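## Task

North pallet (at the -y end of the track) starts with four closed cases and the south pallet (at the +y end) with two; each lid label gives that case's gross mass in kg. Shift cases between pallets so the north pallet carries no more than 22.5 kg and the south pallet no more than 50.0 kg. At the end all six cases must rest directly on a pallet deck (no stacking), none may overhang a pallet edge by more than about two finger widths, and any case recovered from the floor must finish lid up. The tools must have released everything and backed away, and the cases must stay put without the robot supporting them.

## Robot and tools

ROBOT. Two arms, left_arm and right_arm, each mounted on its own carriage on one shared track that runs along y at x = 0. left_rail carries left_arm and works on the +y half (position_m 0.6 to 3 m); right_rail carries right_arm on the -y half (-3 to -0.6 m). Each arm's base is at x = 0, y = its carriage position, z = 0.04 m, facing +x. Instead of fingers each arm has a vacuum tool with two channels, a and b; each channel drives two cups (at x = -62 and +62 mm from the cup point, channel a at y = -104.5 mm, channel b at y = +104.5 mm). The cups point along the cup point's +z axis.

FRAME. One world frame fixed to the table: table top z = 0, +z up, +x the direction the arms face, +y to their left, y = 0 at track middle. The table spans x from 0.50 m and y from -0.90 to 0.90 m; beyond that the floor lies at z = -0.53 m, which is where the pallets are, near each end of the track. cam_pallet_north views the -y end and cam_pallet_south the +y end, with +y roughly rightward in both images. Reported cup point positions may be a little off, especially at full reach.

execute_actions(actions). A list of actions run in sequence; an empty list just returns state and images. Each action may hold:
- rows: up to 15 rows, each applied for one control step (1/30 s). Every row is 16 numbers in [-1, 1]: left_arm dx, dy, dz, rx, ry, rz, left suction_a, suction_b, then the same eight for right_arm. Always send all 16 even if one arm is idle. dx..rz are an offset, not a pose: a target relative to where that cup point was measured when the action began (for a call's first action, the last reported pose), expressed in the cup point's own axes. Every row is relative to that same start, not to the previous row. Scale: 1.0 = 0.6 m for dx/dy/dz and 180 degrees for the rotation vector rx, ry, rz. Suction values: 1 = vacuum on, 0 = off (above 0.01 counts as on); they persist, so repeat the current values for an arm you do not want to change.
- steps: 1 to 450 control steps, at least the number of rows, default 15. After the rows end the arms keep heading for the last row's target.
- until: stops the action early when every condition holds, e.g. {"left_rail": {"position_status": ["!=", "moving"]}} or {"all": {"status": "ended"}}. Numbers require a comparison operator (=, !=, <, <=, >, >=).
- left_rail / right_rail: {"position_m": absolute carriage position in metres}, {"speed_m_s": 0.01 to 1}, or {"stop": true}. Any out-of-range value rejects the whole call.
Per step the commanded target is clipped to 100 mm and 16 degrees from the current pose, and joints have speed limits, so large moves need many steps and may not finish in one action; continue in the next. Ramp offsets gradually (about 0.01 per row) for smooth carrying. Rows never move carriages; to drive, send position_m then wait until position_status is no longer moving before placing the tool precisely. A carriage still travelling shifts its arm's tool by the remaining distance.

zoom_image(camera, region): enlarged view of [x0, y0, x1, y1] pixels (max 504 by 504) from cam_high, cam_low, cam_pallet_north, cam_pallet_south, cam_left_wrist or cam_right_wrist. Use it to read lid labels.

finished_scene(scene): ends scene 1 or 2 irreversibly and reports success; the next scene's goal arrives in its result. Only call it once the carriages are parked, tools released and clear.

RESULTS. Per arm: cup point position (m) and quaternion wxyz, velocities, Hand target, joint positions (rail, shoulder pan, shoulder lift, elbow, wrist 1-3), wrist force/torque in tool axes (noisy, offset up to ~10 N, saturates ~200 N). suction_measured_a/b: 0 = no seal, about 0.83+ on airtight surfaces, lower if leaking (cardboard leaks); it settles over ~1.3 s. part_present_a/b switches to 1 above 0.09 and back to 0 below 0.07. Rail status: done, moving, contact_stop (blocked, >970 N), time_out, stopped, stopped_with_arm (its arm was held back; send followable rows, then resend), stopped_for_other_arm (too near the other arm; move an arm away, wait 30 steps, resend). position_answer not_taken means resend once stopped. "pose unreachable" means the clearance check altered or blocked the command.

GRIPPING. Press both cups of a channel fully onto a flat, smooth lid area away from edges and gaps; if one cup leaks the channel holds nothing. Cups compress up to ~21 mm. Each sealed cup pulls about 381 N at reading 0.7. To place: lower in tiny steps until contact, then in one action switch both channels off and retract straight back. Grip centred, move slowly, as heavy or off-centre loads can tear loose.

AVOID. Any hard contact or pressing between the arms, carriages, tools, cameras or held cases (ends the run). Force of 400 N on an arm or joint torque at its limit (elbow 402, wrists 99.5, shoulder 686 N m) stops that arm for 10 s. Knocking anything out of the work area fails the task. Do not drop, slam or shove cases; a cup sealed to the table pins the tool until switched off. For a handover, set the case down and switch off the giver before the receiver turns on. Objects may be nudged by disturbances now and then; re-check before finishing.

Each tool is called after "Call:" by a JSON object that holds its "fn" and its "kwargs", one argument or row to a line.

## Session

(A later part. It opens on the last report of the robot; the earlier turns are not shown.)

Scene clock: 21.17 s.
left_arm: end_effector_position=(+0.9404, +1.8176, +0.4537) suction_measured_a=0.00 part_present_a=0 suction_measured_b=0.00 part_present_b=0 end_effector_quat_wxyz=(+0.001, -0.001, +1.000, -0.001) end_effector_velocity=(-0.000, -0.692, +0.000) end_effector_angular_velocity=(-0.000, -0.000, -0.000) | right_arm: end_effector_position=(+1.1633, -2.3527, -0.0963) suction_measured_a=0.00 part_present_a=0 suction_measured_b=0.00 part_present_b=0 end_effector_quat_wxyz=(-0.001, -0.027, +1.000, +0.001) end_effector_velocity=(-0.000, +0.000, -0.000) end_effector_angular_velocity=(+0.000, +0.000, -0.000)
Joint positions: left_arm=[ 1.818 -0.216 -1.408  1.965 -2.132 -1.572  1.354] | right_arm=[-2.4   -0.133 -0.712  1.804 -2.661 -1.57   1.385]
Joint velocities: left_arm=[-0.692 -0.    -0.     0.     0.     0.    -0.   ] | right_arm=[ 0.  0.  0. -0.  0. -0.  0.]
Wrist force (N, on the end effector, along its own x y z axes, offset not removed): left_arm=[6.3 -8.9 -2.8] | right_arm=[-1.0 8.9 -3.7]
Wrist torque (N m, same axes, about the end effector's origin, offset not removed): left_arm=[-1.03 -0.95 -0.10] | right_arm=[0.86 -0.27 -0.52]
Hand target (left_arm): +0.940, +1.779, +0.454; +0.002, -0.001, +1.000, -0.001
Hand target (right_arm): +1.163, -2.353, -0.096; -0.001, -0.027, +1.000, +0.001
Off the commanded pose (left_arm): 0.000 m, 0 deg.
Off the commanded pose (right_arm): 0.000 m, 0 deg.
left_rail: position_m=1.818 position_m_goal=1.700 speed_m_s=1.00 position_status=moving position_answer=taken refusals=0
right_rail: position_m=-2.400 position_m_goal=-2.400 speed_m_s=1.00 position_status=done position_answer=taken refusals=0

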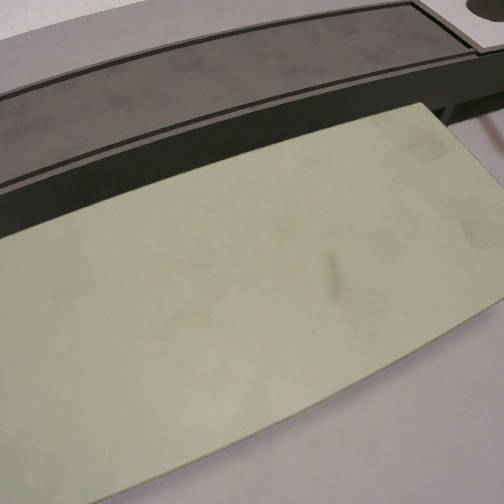

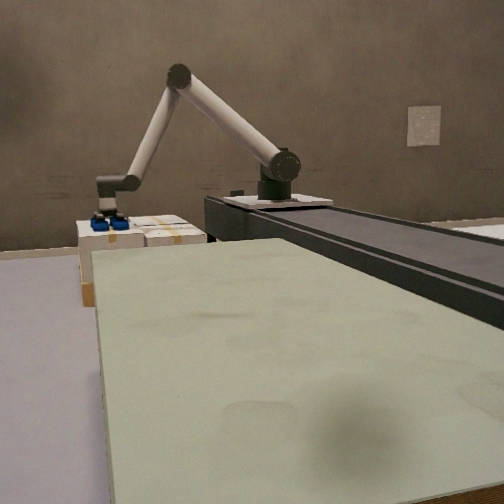

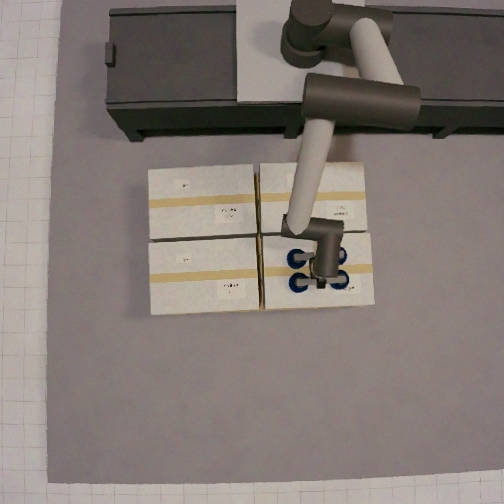

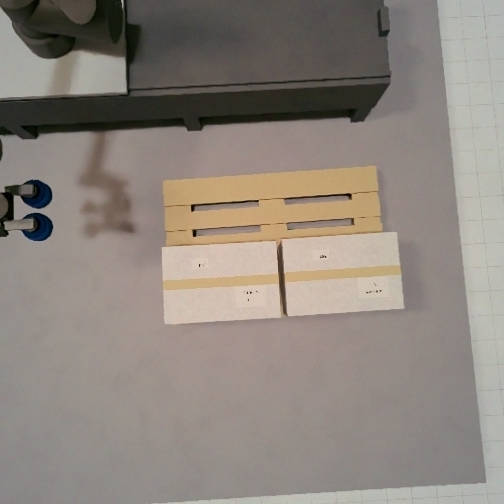

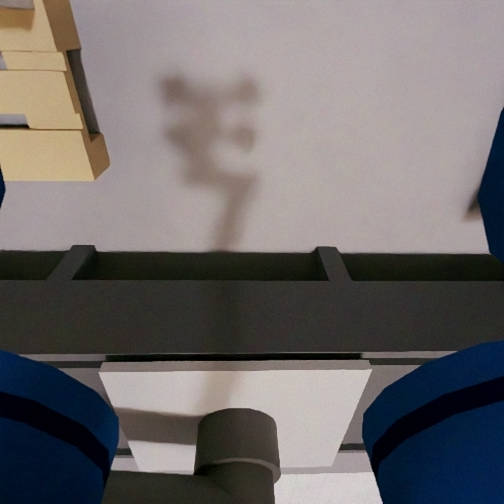

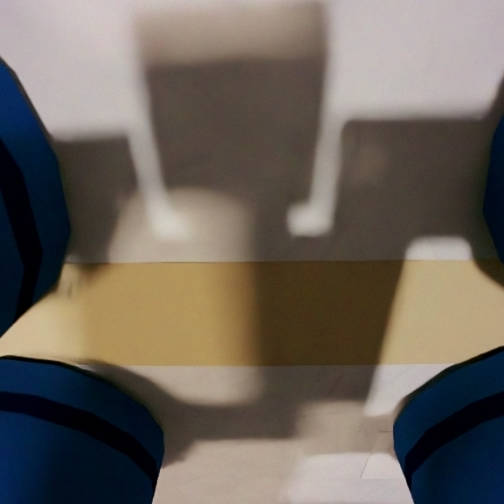

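Not touching yet.

Call:
{"fn": "execute_actions", "kwargs": {
  "actions": [
    {"rows":[[0,0,0,0,0,0,0,0,0,0,0.015,0,0,0,1,1],[0,0,0,0,0,0,0,0,0,0,0.03,0,0,0,1,1],[0,0,0,0,0,0,0,0,0,0,0.045,0,0,0,1,1]],"steps":30}
  ]
}}

Call:
{"fn": "zoom_image", "kwargs": {
  "camera": "cam_pallet_north",
  "region": [240, 150, 400, 320]
}}

Scene clock: 32.47 s.
left_arm: end_effector_position=(+0.9404, +1.6993, +0.4537) suction_measured_a=0.00 part_present_a=0 suction_measured_b=0.00 part_present_b=0 end_effector_quat_wxyz=(+0.001, -0.001, +1.000, -0.001) end_effector_velocity=(+0.000, -0.000, -0.000) end_effector_angular_velocity=(+0.000, +0.000, -0.000) | right_arm: end_effector_position=(+1.1638, -2.3527, -0.1203) suction_measured_a=0.91 part_present_a=1 suction_measured_b=0.91 part_present_b=1 end_effector_quat_wxyz=(-0.000, -0.027, +1.000, +0.001) end_effector_velocity=(+0.000, -0.000, +0.000) end_effector_angular_velocity=(-0.000, -0.000, -0.000)
Joint positions: left_arm=[ 1.7   -0.216 -1.408  1.965 -2.132 -1.572  1.354] | right_arm=[-2.4   -0.133 -0.686  1.801 -2.685 -1.57   1.385]
Joint velocities: left_arm=[ 0. -0.  0.  0. -0. -0. -0.] | right_arm=[ 0.  0. -0.  0. -0. -0.  0.]
Wrist force (N, on the end effector, along its own x y z axes, offset not removed): left_arm=[6.3 -0.3 -2.7] | right_arm=[39.0 8.0 -39.6]
Wrist torque (N m, same axes, about the end effector's origin, offset not removed): left_arm=[-0.14 -0.97 -0.10] | right_arm=[-0.66 -4.62 -1.34]
Hand target (left_arm): +0.940, +1.699, +0.454; +0.001, -0.001, +1.000, -0.001
Hand target (right_arm): +1.164, -2.353, -0.120; -0.000, -0.027, +1.000, +0.001
Off the commanded pose (left_arm): 0.000 m, 0 deg.
Off the commanded pose (right_arm): 0.003 m, 0 deg.
FORCE FAULT: contact force on the right arm reached its limit, and that arm stopped for 10 seconds. The contact can be on any part of that arm, not only on its tool. That arm's remaining commands of this call were not run. That arm holds still and accepts commands again. Move the arm away from the contact; if what it grips holds it there, let go first. Pushing or pulling that hard again can fault the arm again.
left_rail: position_m=1.700 position_m_goal=1.700 speed_m_s=1.00 position_status=done position_answer=taken refusals=0
right_rail: position_m=-2.400 position_m_goal=-2.400 speed_m_s=1.00 position_status=done position_answer=taken refusals=0

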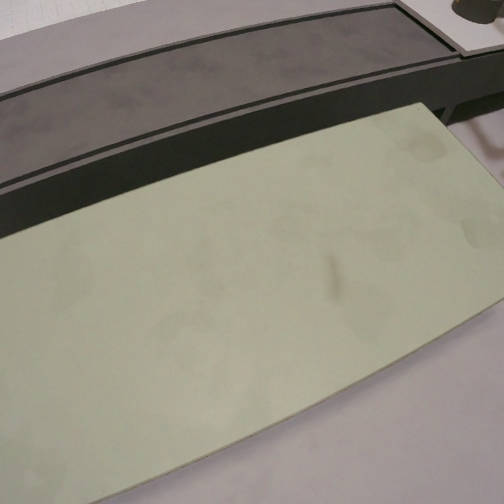

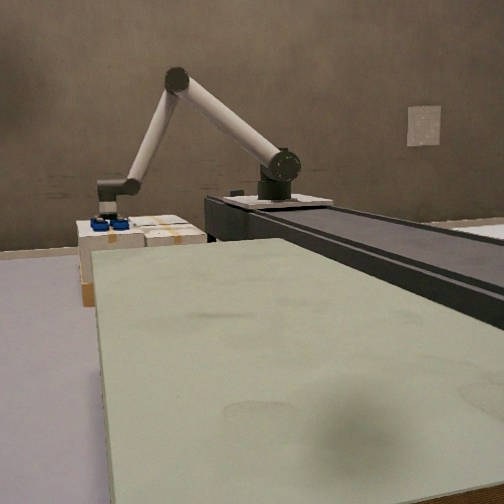

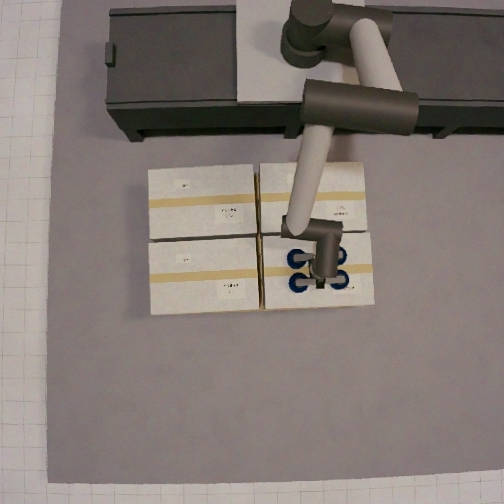

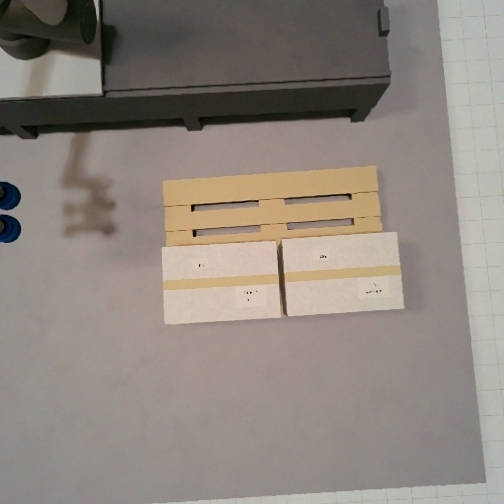

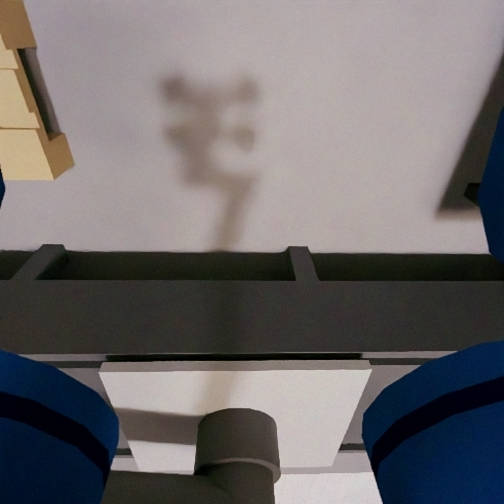

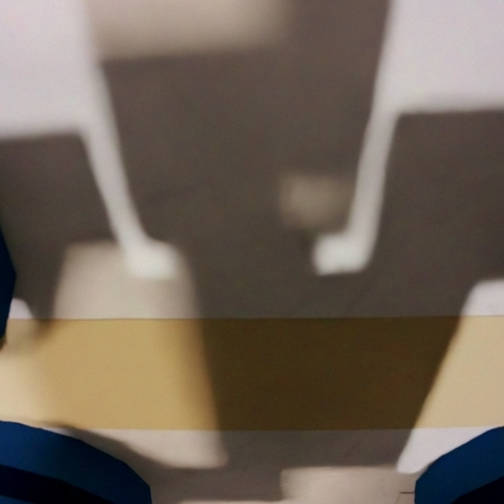

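Region (240, 150, 400, 320) of cam_pallet_north's 504x504 image, scaled by 2.965, with more detail than that image has; it fills the left 474 columns of this view, and the rest is white.

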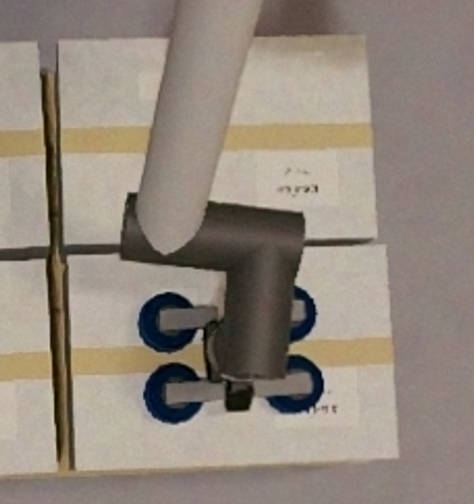

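Call:
{"fn": "execute_actions", "kwargs": {
  "actions": [
    {"rows":[[0,0,0,0,0,0,0,0,0,0,-0.005,0,0,0,1,1],[0,0,0,0,0,0,0,0,0,0,-0.01,0,0,0,1,1],[0,0,0,0,0,0,0,0,0,0,-0.02,0,0,0,1,1],[0,0,0,0,0,0,0,0,0,0,-0.03,0,0,0,1,1],[0,0,0,0,0,0,0,0,0,0,-0.045,0,0,0,1,1],[0,0,0,0,0,0,0,0,0,0,-0.06,0,0,0,1,1],[0,0,0,0,0,0,0,0,0,0,-0.08,0,0,0,1,1],[0,0,0,0,0,0,0,0,0,0,-0.1,0,0,0,1,1],[0,0,0,0,0,0,0,0,0,0,-0.13,0,0,0,1,1],[0,0,0,0,0,0,0,0,0,0,-0.16,0,0,0,1,1],[0,0,0,0,0,0,0,0,0,0,-0.2,0,0,0,1,1],[0,0,0,0,0,0,0,0,0,0,-0.87,0,0,0,1,1]],"steps":55},
    {"rows":[[0,0,0,0,0,0,0,0,0.03,0,0,0,0,0.005,1,1],[0,0,0,0,0,0,0,0,0.07,0,0,0,0,0.017,1,1],[0,0,0,0,0,0,0,0,0.12,0,0,0,0,0.017,1,1],[0,0,0,0,0,0,0,0,0.35,0,0,0,0,0.017,1,1]],"right_rail":{"position_m":-0.6},"steps":120,"until":{"all":{"status":"ended"}}},
    {"rows":[[0,0,0,0,0,0,0,0,0,0.03,0,0,0,0,1,1],[0,0,0,0,0,0,0,0,0,0.07,0,0,0,0,1,1],[0,0,0,0,0,0,0,0,0,0.12,0,0,0,0,1,1],[0,0,0,0,0,0,0,0,0,0.9,0,0,0,0,1,1]],"steps":50}
  ]
}}

Scene clock: 40.60 s.
left_arm: end_effector_position=(+0.9404, +1.6993, +0.4537) suction_measured_a=0.00 part_present_a=0 suction_measured_b=0.00 part_present_b=0 end_effector_quat_wxyz=(+0.001, -0.001, +1.000, -0.001) end_effector_velocity=(+0.000, -0.000, -0.000) end_effector_angular_velocity=(+0.000, +0.000, -0.000) | right_arm: end_effector_position=(+0.9539, -0.0241, +0.4005) suction_measured_a=0.91 part_present_a=1 suction_measured_b=0.91 part_present_b=1 end_effector_quat_wxyz=(-0.000, +0.000, +1.000, -0.000) end_effector_velocity=(-0.000, +0.001, +0.000) end_effector_angular_velocity=(+0.000, +0.000, +0.000)
Joint positions: left_arm=[ 1.7   -0.216 -1.408  1.965 -2.132 -1.572  1.354] | right_arm=[-0.6    0.362 -1.191  1.752 -2.131 -1.571  1.933]
Joint velocities: left_arm=[ 0. -0.  0. -0. -0.  0.  0.] | right_arm=[ 0.  0.  0. -0.  0.  0.  0.]
Wrist force (N, on the end effector, along its own x y z axes, offset not removed): left_arm=[6.7 -2.4 -1.0] | right_arm=[1.1 1.9 61.4]
Wrist torque (N m, same axes, about the end effector's origin, offset not removed): left_arm=[-0.27 -1.11 -0.14] | right_arm=[-5.24 1.25 -0.65]
Hand target (left_arm): +0.940, +1.699, +0.454; +0.001, -0.001, +1.000, -0.001
Hand target (right_arm): +0.954, -0.024, +0.401; -0.000, +0.000, +1.000, -0.000
Off the commanded pose (left_arm): 0.000 m, 0 deg.
Off the commanded pose (right_arm): 0.001 m, 0 deg.
left_rail: position_m=1.700 position_m_goal=1.700 speed_m_s=1.00 position_status=done position_answer=taken refusals=0
right_rail: position_m=-0.600 position_m_goal=-0.600 speed_m_s=1.00 position_status=done position_answer=taken refusals=0

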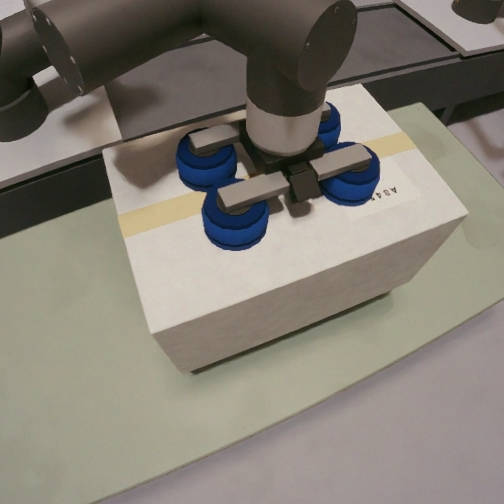

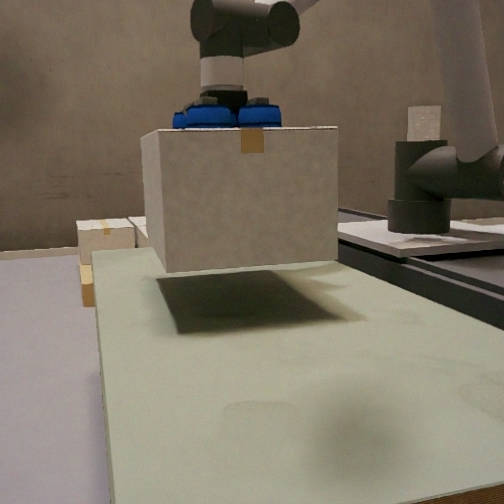

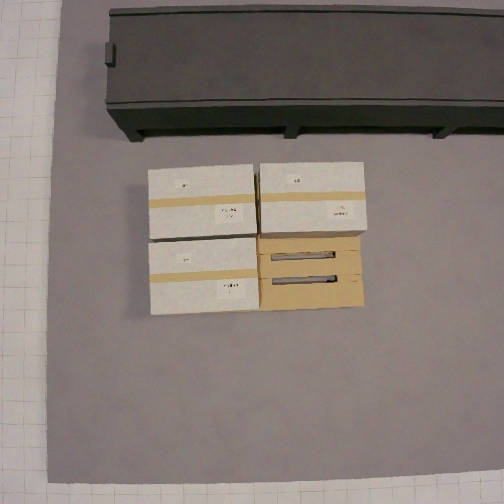

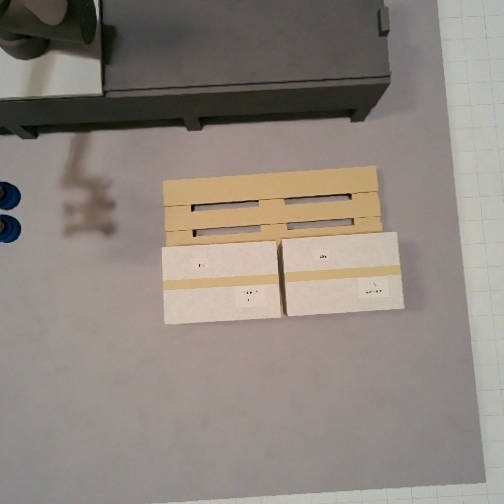

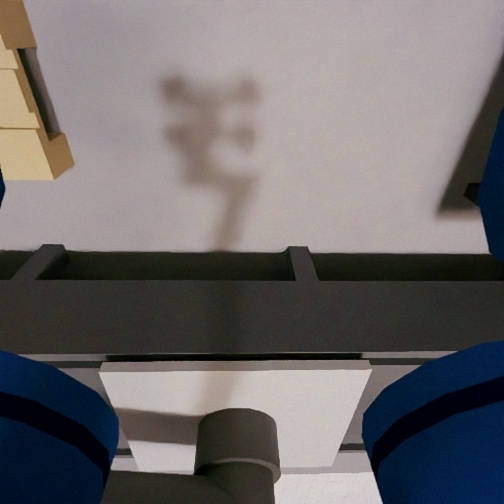

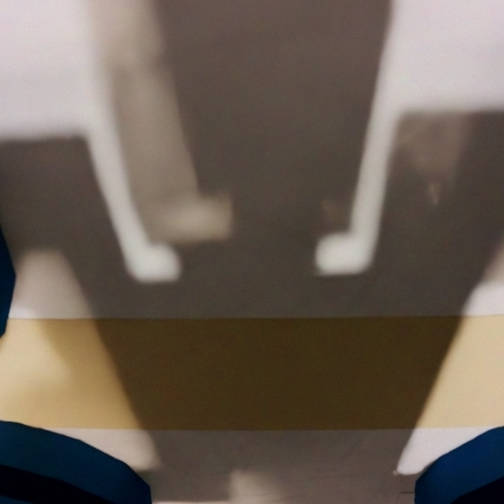

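Call:
{"fn": "execute_actions", "kwargs": {
  "actions": [
    {"rows":[[0,0,0,0,0,0,0,0,0.03,0,0.02,0,0,0,1,1],[0,0,0,0,0,0,0,0,0.06,0,0.05,0,0,0,1,1],[0,0,0,0,0,0,0,0,0.1,0,0.09,0,0,0,1,1],[0,0,0,0,0,0,0,0,0.14,0,0.13,0,0,0,1,1],[0,0,0,0,0,0,0,0,0.14,0,0.18,0,0,0,1,1]],"steps":25,"left_rail":{"position_m":1.3}}
  ]
}}

Scene clock: 42.40 s.
left_arm: end_effector_position=(+0.9404, +1.3105, +0.4537) suction_measured_a=0.00 part_present_a=0 suction_measured_b=0.00 part_present_b=0 end_effector_quat_wxyz=(+0.001, -0.001, +1.000, -0.001) end_effector_velocity=(+0.000, -0.215, -0.000) end_effector_angular_velocity=(+0.000, +0.000, +0.000) | right_arm: end_effector_position=(+0.8699, -0.0243, +0.2928) suction_measured_a=0.91 part_present_a=1 suction_measured_b=0.91 part_present_b=1 end_effector_quat_wxyz=(-0.000, +0.000, +1.000, -0.000) end_effector_velocity=(-0.000, -0.000, -0.001) end_effector_angular_velocity=(-0.000, +0.000, +0.000)
Joint positions: left_arm=[ 1.311 -0.216 -1.408  1.965 -2.132 -1.572  1.354] | right_arm=[-0.6    0.391 -1.181  1.923 -2.312 -1.571  1.962]
Joint velocities: left_arm=[-0.215 -0.     0.    -0.     0.     0.    -0.   ] | right_arm=[ 0.     0.     0.     0.001 -0.001  0.     0.   ]
Wrist force (N, on the end effector, along its own x y z axes, offset not removed): left_arm=[5.9 -7.3 -4.7] | right_arm=[3.9 1.9 59.3]
Wrist torque (N m, same axes, about the end effector's origin, offset not removed): left_arm=[-0.81 -0.90 -0.24] | right_arm=[-5.30 0.85 -0.45]
Hand target (left_arm): +0.940, +1.301, +0.454; +0.001, -0.001, +1.000, -0.001
Hand target (right_arm): +0.870, -0.024, +0.293; -0.000, +0.000, +1.000, -0.000
Off the commanded pose (left_arm): 0.000 m, 0 deg.
Off the commanded pose (right_arm): 0.000 m, 0 deg.
left_rail: position_m=1.311 position_m_goal=1.300 speed_m_s=1.00 position_status=moving position_answer=taken refusals=0
right_rail: position_m=-0.600 position_m_goal=-0.600 speed_m_s=1.00 position_status=done position_answer=taken refusals=0

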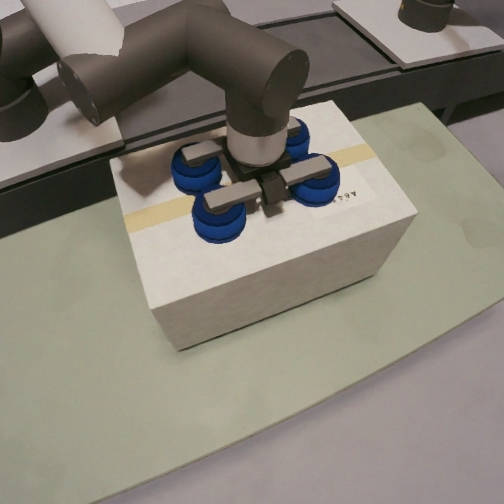

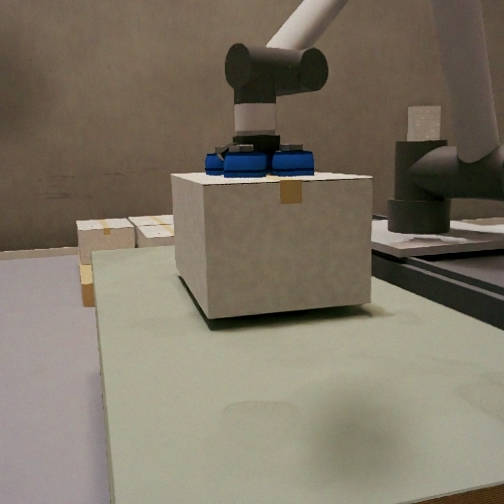

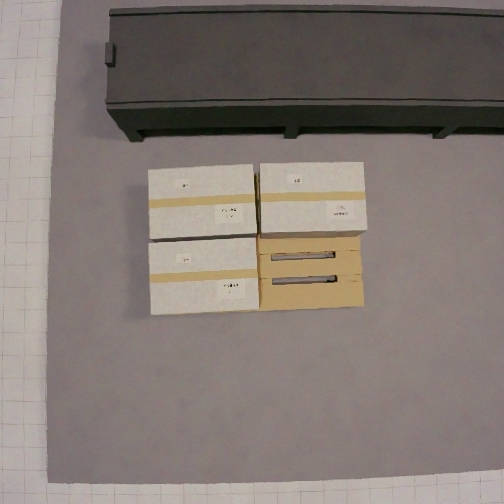

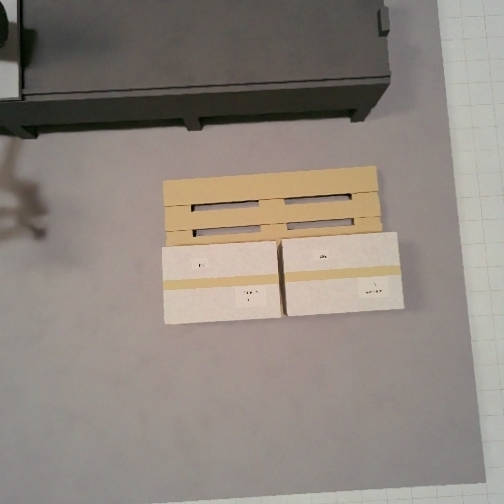

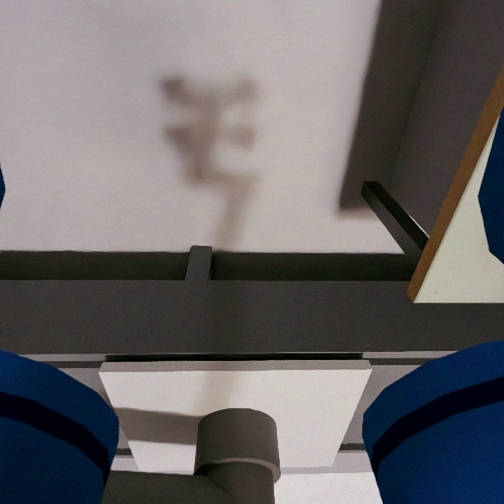

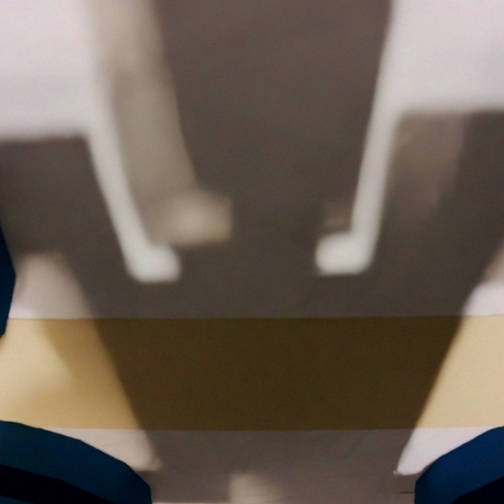

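Call:
{"fn": "execute_actions", "kwargs": {
  "actions": [
    {"rows":[[0,0,0,0,0,0,0,0,0,0,0.006,0,0,0,1,1],[0,0,0,0,0,0,0,0,0,0,0.012,0,0,0,1,1],[0,0,0,0,0,0,0,0,0,0,0.018,0,0,0,1,1],[0,0,0,0,0,0,0,0,0,0,0.024,0,0,0,1,1]],"steps":12}
  ]
}}

Call:
{"fn": "zoom_image", "kwargs": {
  "camera": "cam_low",
  "region": [160, 250, 400, 340]
}}

Scene clock: 43.57 s.
left_arm: end_effector_position=(+0.9404, +1.2992, +0.4537) suction_measured_a=0.00 part_present_a=0 suction_measured_b=0.00 part_present_b=0 end_effector_quat_wxyz=(+0.001, -0.001, +1.000, -0.001) end_effector_velocity=(-0.000, +0.000, +0.000) end_effector_angular_velocity=(-0.000, -0.000, +0.000) | right_arm: end_effector_position=(+0.8698, -0.0243, +0.2787) suction_measured_a=0.91 part_present_a=1 suction_measured_b=0.91 part_present_b=1 end_effector_quat_wxyz=(-0.000, +0.000, +1.000, -0.000) end_effector_velocity=(+0.001, +0.000, -0.005) end_effector_angular_velocity=(+0.001, -0.001, +0.000)
Joint positions: left_arm=[ 1.3   -0.216 -1.408  1.965 -2.132 -1.572  1.354] | right_arm=[-0.6    0.391 -1.169  1.931 -2.331 -1.571  1.962]
Joint velocities: left_arm=[ 0.  0. -0.  0. -0.  0. -0.] | right_arm=[ 0.    -0.     0.004  0.002 -0.008 -0.    -0.   ]
Wrist force (N, on the end effector, along its own x y z axes, offset not removed): left_arm=[6.3 1.5 -2.7] | right_arm=[2.7 2.3 63.4]
Wrist torque (N m, same axes, about the end effector's origin, offset not removed): left_arm=[0.12 -1.02 -0.13] | right_arm=[-5.50 1.44 -0.55]
Hand target (left_arm): +0.940, +1.299, +0.454; +0.001, -0.001, +1.000, -0.001
Hand target (right_arm): +0.870, -0.024, +0.278; -0.000, +0.000, +1.000, -0.000
Off the commanded pose (left_arm): 0.000 m, 0 deg.
Off the commanded pose (right_arm): 0.000 m, 0 deg.
left_rail: position_m=1.300 position_m_goal=1.300 speed_m_s=1.00 position_status=done position_answer=taken refusals=0
right_rail: position_m=-0.600 position_m_goal=-0.600 speed_m_s=1.00 position_status=done position_answer=taken refusals=0

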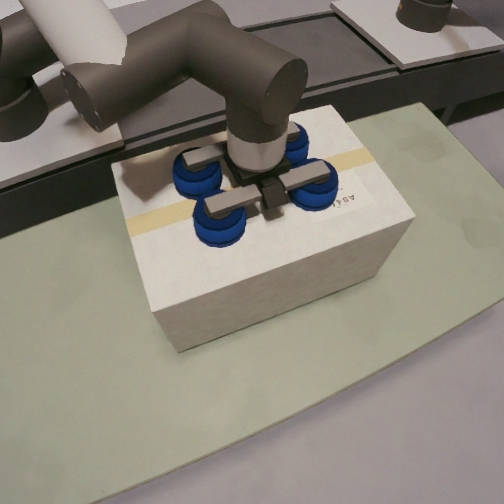

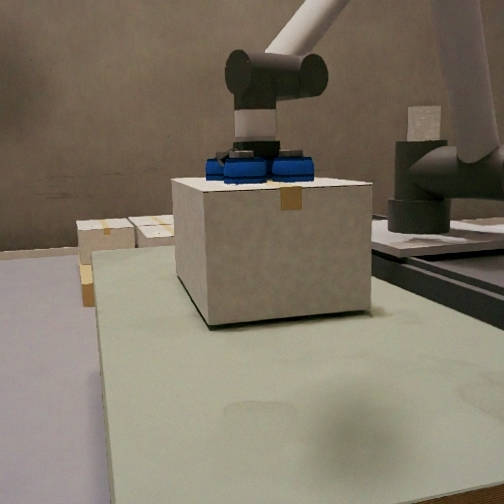

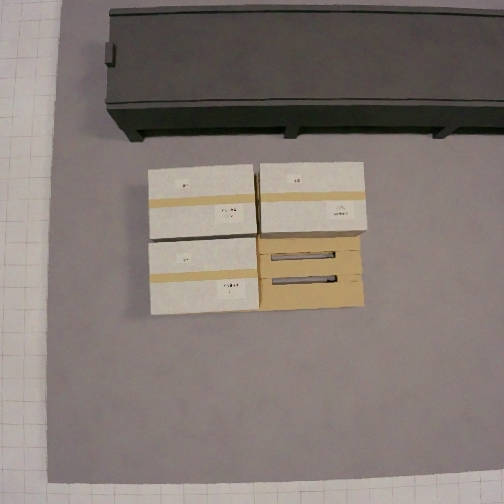

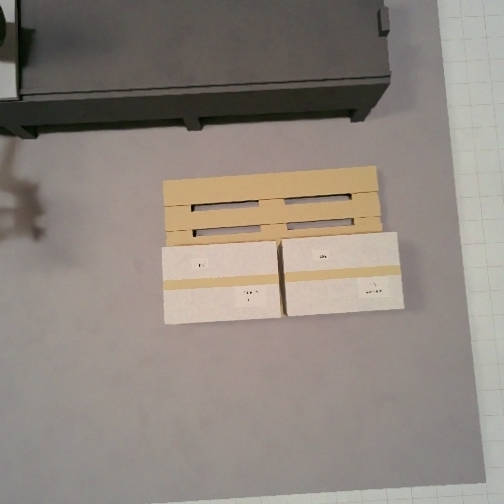

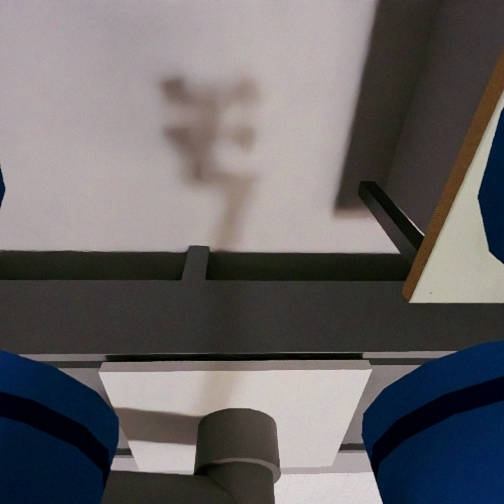

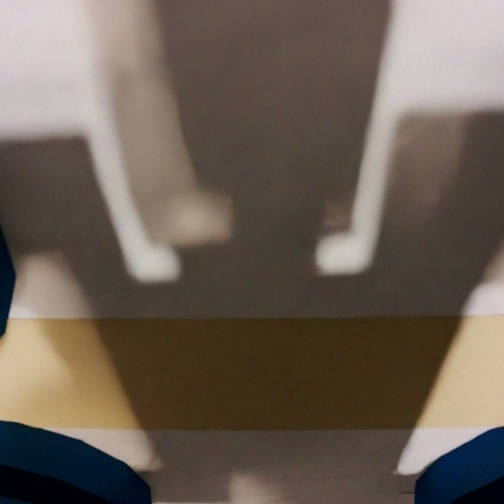

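Region (160, 250, 400, 340) of cam_low's 504x504 image, scaled by 2.100, with more detail than that image has; it fills the top 189 rows of this view, and the rest is white.

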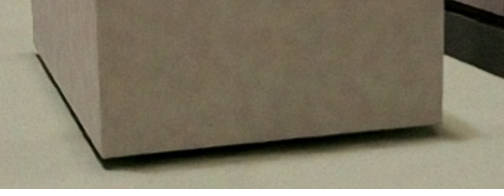

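Call:
{"fn": "execute_actions", "kwargs": {
  "actions": [
    {"rows":[[0,0,0,0,0,0,0,0,0,0,0.004,0,0,0,1,1],[0,0,0,0,0,0,0,0,0,0,0.008,0,0,0,1,1],[0,0,0,0,0,0,0,0,0,0,0.012,0,0,0,1,1]],"steps":10}
  ]
}}

Scene clock: 44.37 s.
left_arm: end_effector_position=(+0.9404, +1.2992, +0.4537) suction_measured_a=0.00 part_present_a=0 suction_measured_b=0.00 part_present_b=0 end_effector_quat_wxyz=(+0.001, -0.001, +1.000, -0.001) end_effector_velocity=(-0.000, +0.000, +0.000) end_effector_angular_velocity=(-0.000, -0.000, +0.000) | right_arm: end_effector_position=(+0.8698, -0.0243, +0.2718) suction_measured_a=0.91 part_present_a=1 suction_measured_b=0.91 part_present_b=1 end_effector_quat_wxyz=(-0.000, +0.000, +1.000, -0.000) end_effector_velocity=(+0.000, +0.000, -0.005) end_effector_angular_velocity=(+0.000, -0.000, +0.000)
Joint positions: left_arm=[ 1.3   -0.216 -1.408  1.965 -2.132 -1.572  1.354] | right_arm=[-0.6    0.391 -1.163  1.934 -2.34  -1.571  1.962]
Joint velocities: left_arm=[ 0.  0. -0. -0.  0.  0.  0.] | right_arm=[ 0.    -0.     0.004  0.002 -0.006 -0.    -0.   ]
Wrist force (N, on the end effector, along its own x y z axes, offset not removed): left_arm=[6.6 -3.5 -3.9] | right_arm=[-6.1 3.3 57.0]
Wrist torque (N m, same axes, about the end effector's origin, offset not removed): left_arm=[-0.52 -0.95 -0.14] | right_arm=[-5.23 2.30 -0.59]
Hand target (left_arm): +0.940, +1.299, +0.454; +0.001, -0.001, +1.000, -0.001
Hand target (right_arm): +0.870, -0.024, +0.272; -0.000, +0.000, +1.000, -0.000
Off the commanded pose (left_arm): 0.000 m, 0 deg.
Off the commanded pose (right_arm): 0.000 m, 0 deg.
left_rail: position_m=1.300 position_m_goal=1.300 speed_m_s=1.00 position_status=done position_answer=taken refusals=0
right_rail: position_m=-0.600 position_m_goal=-0.600 speed_m_s=1.00 position_status=done position_answer=taken refusals=0

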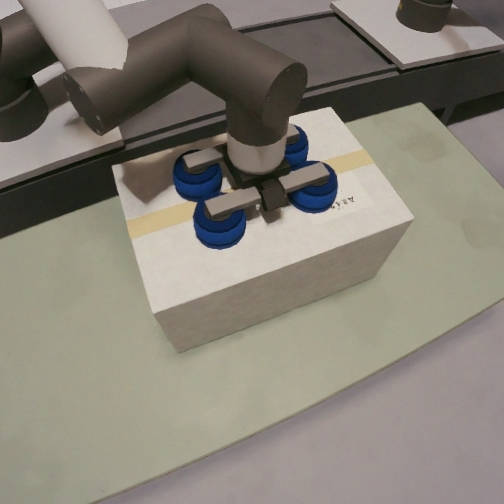

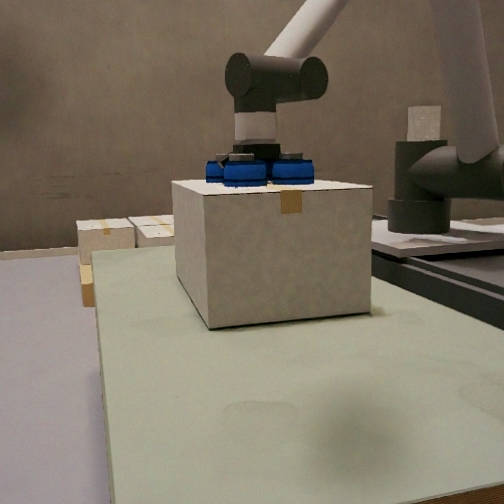

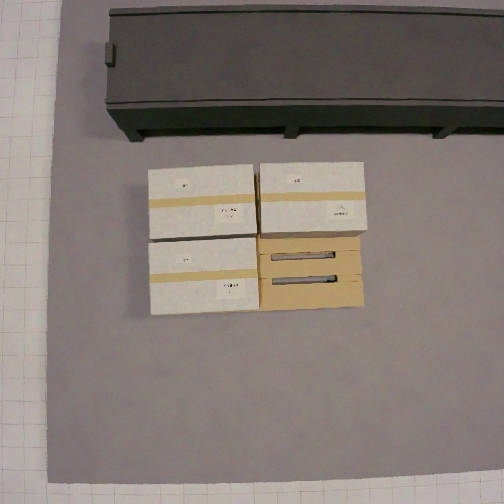

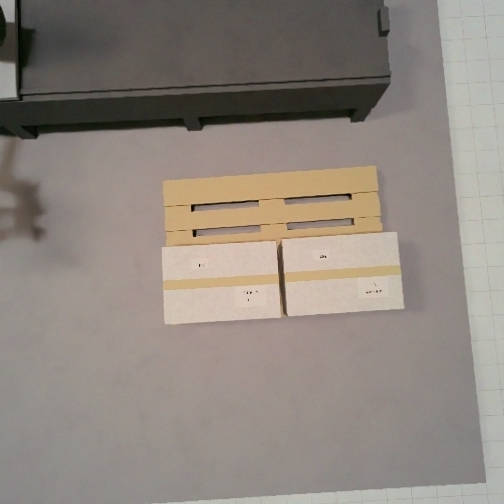

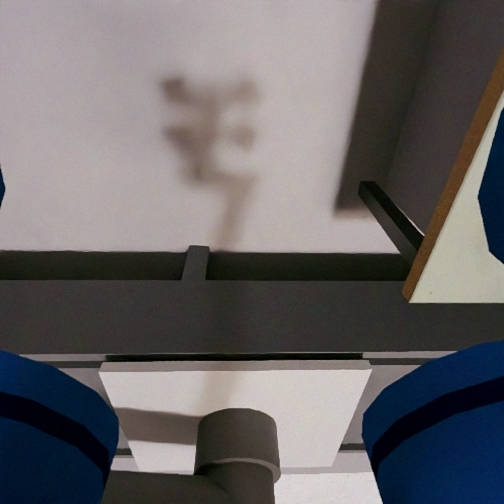

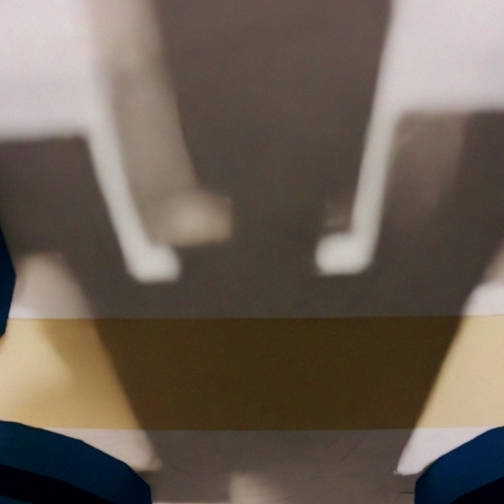

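Call:
{"fn": "execute_actions", "kwargs": {
  "actions": [
    {"rows":[[0,0,0,0,0,0,0,0,0,0,0.004,0,0,0,1,1]],"steps":5},
    {"rows":[[0,0,0,0,0,0,0,0,0,0,-0.2,0,0,0,0,0]],"steps":15},
    {"rows":[[0,0,0,0,0,0,0,0,0.05,-0.913,0,0,0,-0.017,0,0]],"right_rail":{"position_m":-2.4},"steps":30},
    {"left_rail":{"position_m":0.6},"steps":70,"until":{"all":{"status":"ended"}}},
    {"rows":[[0.117,-1,0.1,0,0,0,0,0,0,0,0.4,0,0,0,0,0]],"steps":50},
    {"rows":[[0,-0.04,0.1,0,0,0,0,0,0,0,0,0,0,0,0,0]],"steps":15}
  ]
}}

Scene clock: 50.67 s.
left_arm: end_effector_position=(+0.8697, -0.0245, +0.3340) suction_measured_a=0.00 part_present_a=0 suction_measured_b=0.00 part_present_b=0 end_effector_quat_wxyz=(+0.001, -0.001, +1.000, -0.002) end_effector_velocity=(+0.001, -0.002, -0.003) end_effector_angular_velocity=(-0.001, -0.001, +0.000) | right_arm: end_effector_position=(+0.8401, -2.3715, +0.1505) suction_measured_a=0.00 part_present_a=0 suction_measured_b=0.00 part_present_b=0 end_effector_quat_wxyz=(+0.001, -0.027, +1.000, +0.001) end_effector_velocity=(+0.000, +0.000, +0.000) end_effector_angular_velocity=(-0.000, -0.000, -0.000)
Joint positions: left_arm=[ 0.6   -0.811 -1.188  1.861 -2.247 -1.572  0.758] | right_arm=[-2.4   -0.208 -1.202  2.278 -2.648 -1.569  1.31 ]
Joint velocities: left_arm=[ 0.    -0.001  0.004  0.    -0.005  0.    -0.001] | right_arm=[ 0.  0. -0. -0.  0.  0.  0.]
Wrist force (N, on the end effector, along its own x y z axes, offset not removed): left_arm=[5.4 2.7 -0.1] | right_arm=[-3.5 5.2 -4.3]
Wrist torque (N m, same axes, about the end effector's origin, offset not removed): left_arm=[0.34 -0.85 -0.03] | right_arm=[0.43 0.14 -0.56]
Hand target (left_arm): +0.870, -0.025, +0.334; +0.001, -0.001, +1.000, -0.002
Hand target (right_arm): +0.840, -2.371, +0.151; +0.001, -0.027, +1.000, +0.001
Off the commanded pose (left_arm): 0.000 m, 0 deg.
Off the commanded pose (right_arm): 0.000 m, 0 deg.
left_rail: position_m=0.600 position_m_goal=0.600 speed_m_s=1.00 position_status=done position_answer=taken refusals=0
right_rail: position_m=-2.400 position_m_goal=-2.400 speed_m_s=1.00 position_status=done position_answer=taken refusals=0

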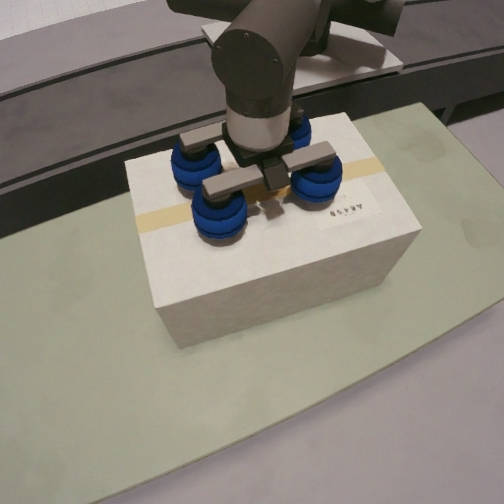

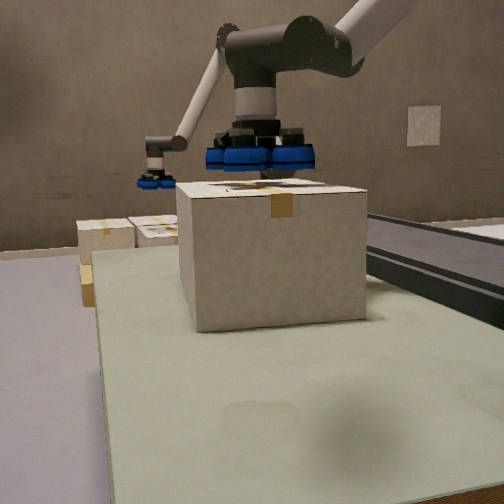

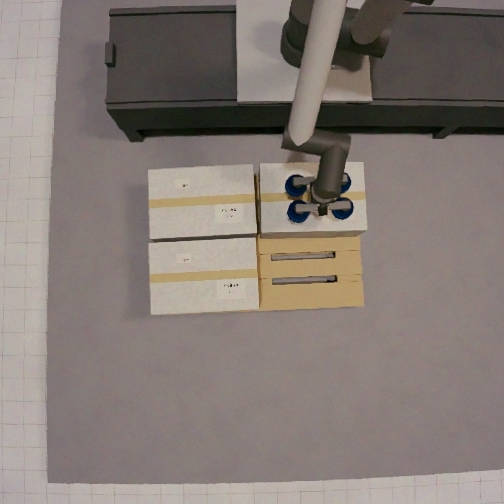

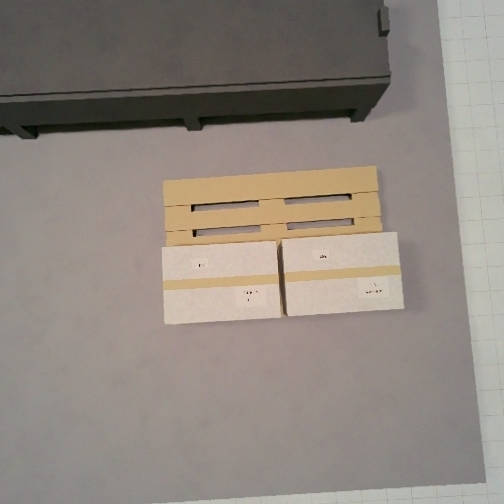

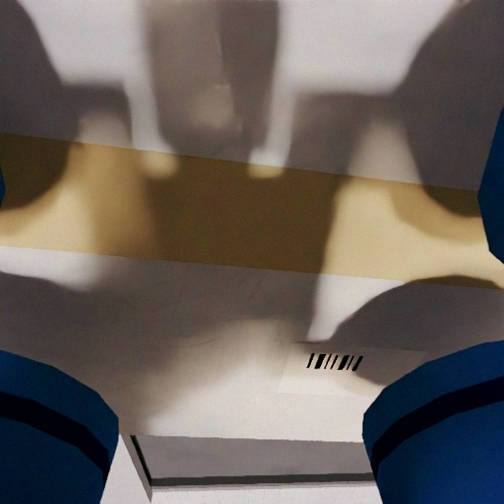

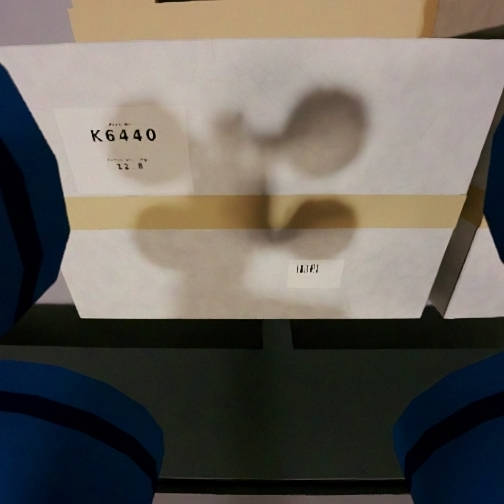

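Call:
{"fn": "execute_actions", "kwargs": {
  "actions": [
    {"rows":[[0,0,0.04,0,0,0.035,0,0,0.085,0,0.38,0,0,0,0,0]],"steps":30}
  ]
}}

Call:
{"fn": "zoom_image", "kwargs": {
  "camera": "cam_pallet_north",
  "region": [240, 130, 400, 300]
}}

Scene clock: 52.87 s.
left_arm: end_effector_position=(+0.8697, -0.0246, +0.3100) suction_measured_a=0.00 part_present_a=0 suction_measured_b=0.00 part_present_b=0 end_effector_quat_wxyz=(+0.001, +0.054, +0.999, -0.002) end_effector_velocity=(+0.000, +0.000, -0.000) end_effector_angular_velocity=(+0.000, +0.000, +0.000) | right_arm: end_effector_position=(+0.7895, -2.3740, -0.0770) suction_measured_a=0.00 part_present_a=0 suction_measured_b=0.00 part_present_b=0 end_effector_quat_wxyz=(+0.001, -0.027, +1.000, +0.001) end_effector_velocity=(+0.000, -0.000, -0.000) end_effector_angular_velocity=(-0.000, -0.000, -0.000)
Joint positions: left_arm=[ 0.6   -0.811 -1.17   1.874 -2.279 -1.572  0.868] | right_arm=[-2.4   -0.225 -0.875  2.375 -3.071 -1.569  1.293]
Joint velocities: left_arm=[ 0.  0.  0.  0. -0.  0.  0.] | right_arm=[ 0.    -0.     0.001 -0.    -0.001  0.    -0.   ]
Wrist force (N, on the end effector, along its own x y z axes, offset not removed): left_arm=[3.1 -2.2 -3.2] | right_arm=[-1.9 3.5 -8.4]
Wrist torque (N m, same axes, about the end effector's origin, offset not removed): left_arm=[-0.26 -0.49 -0.06] | right_arm=[0.20 -0.25 -0.42]
Hand target (left_arm): +0.870, -0.025, +0.310; +0.001, +0.054, +0.999, -0.002
Hand target (right_arm): +0.789, -2.374, -0.077; +0.001, -0.027, +1.000, +0.001
Off the commanded pose (left_arm): 0.000 m, 0 deg.
Off the commanded pose (right_arm): 0.001 m, 0 deg.
left_rail: position_m=0.600 position_m_goal=0.600 speed_m_s=1.00 position_status=done position_answer=taken refusals=0
right_rail: position_m=-2.400 position_m_goal=-2.400 speed_m_s=1.00 position_status=done position_answer=taken refusals=0

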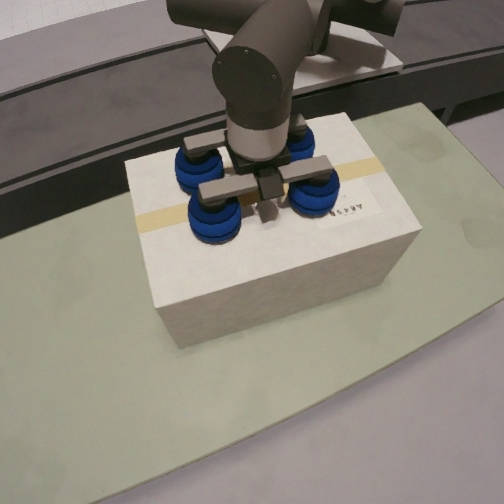

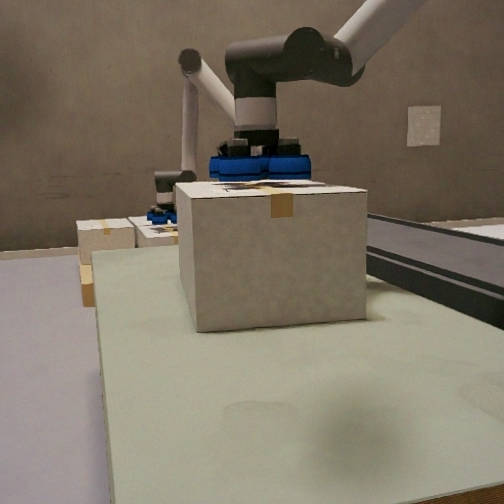

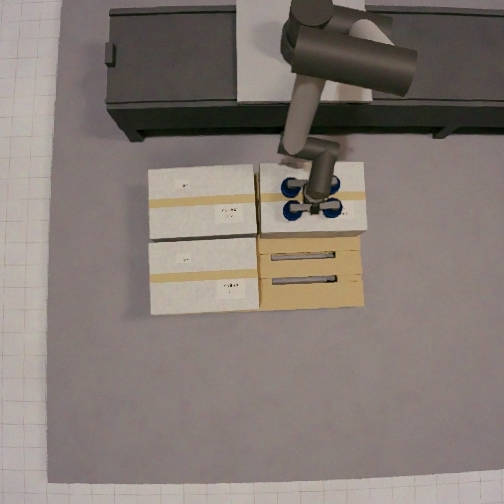

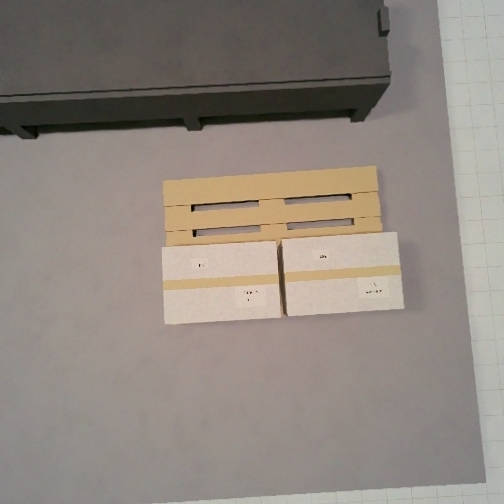

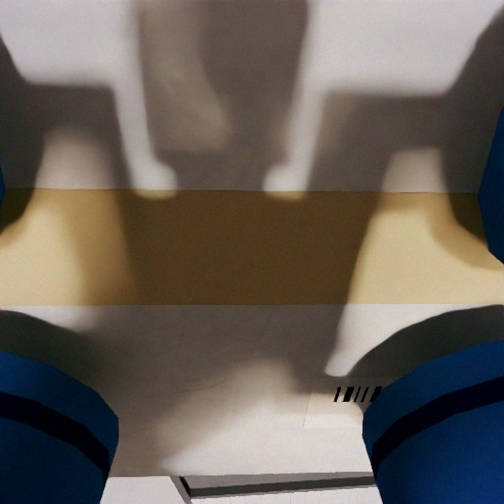

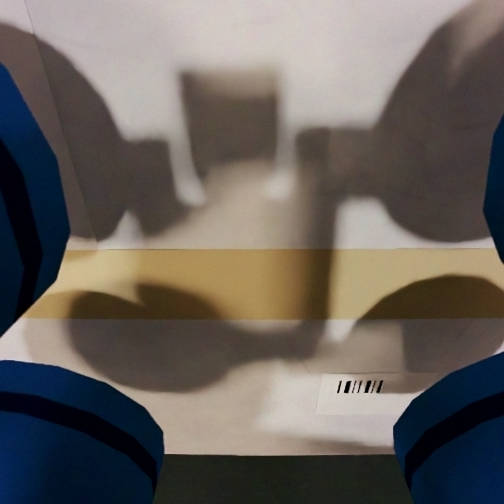

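Region (240, 130, 400, 300) of cam_pallet_north's 504x504 image, scaled by 2.965, with more detail than that image has; it fills the left 474 columns of this view, and the rest is white.

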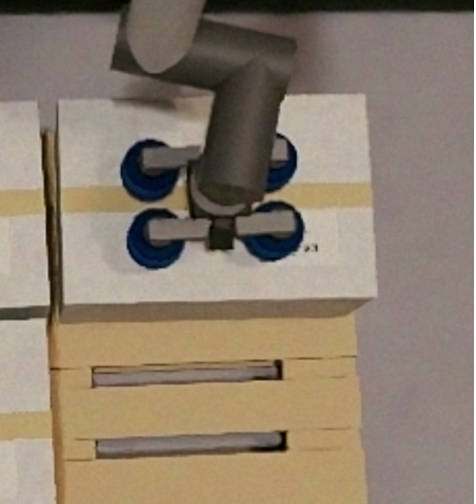

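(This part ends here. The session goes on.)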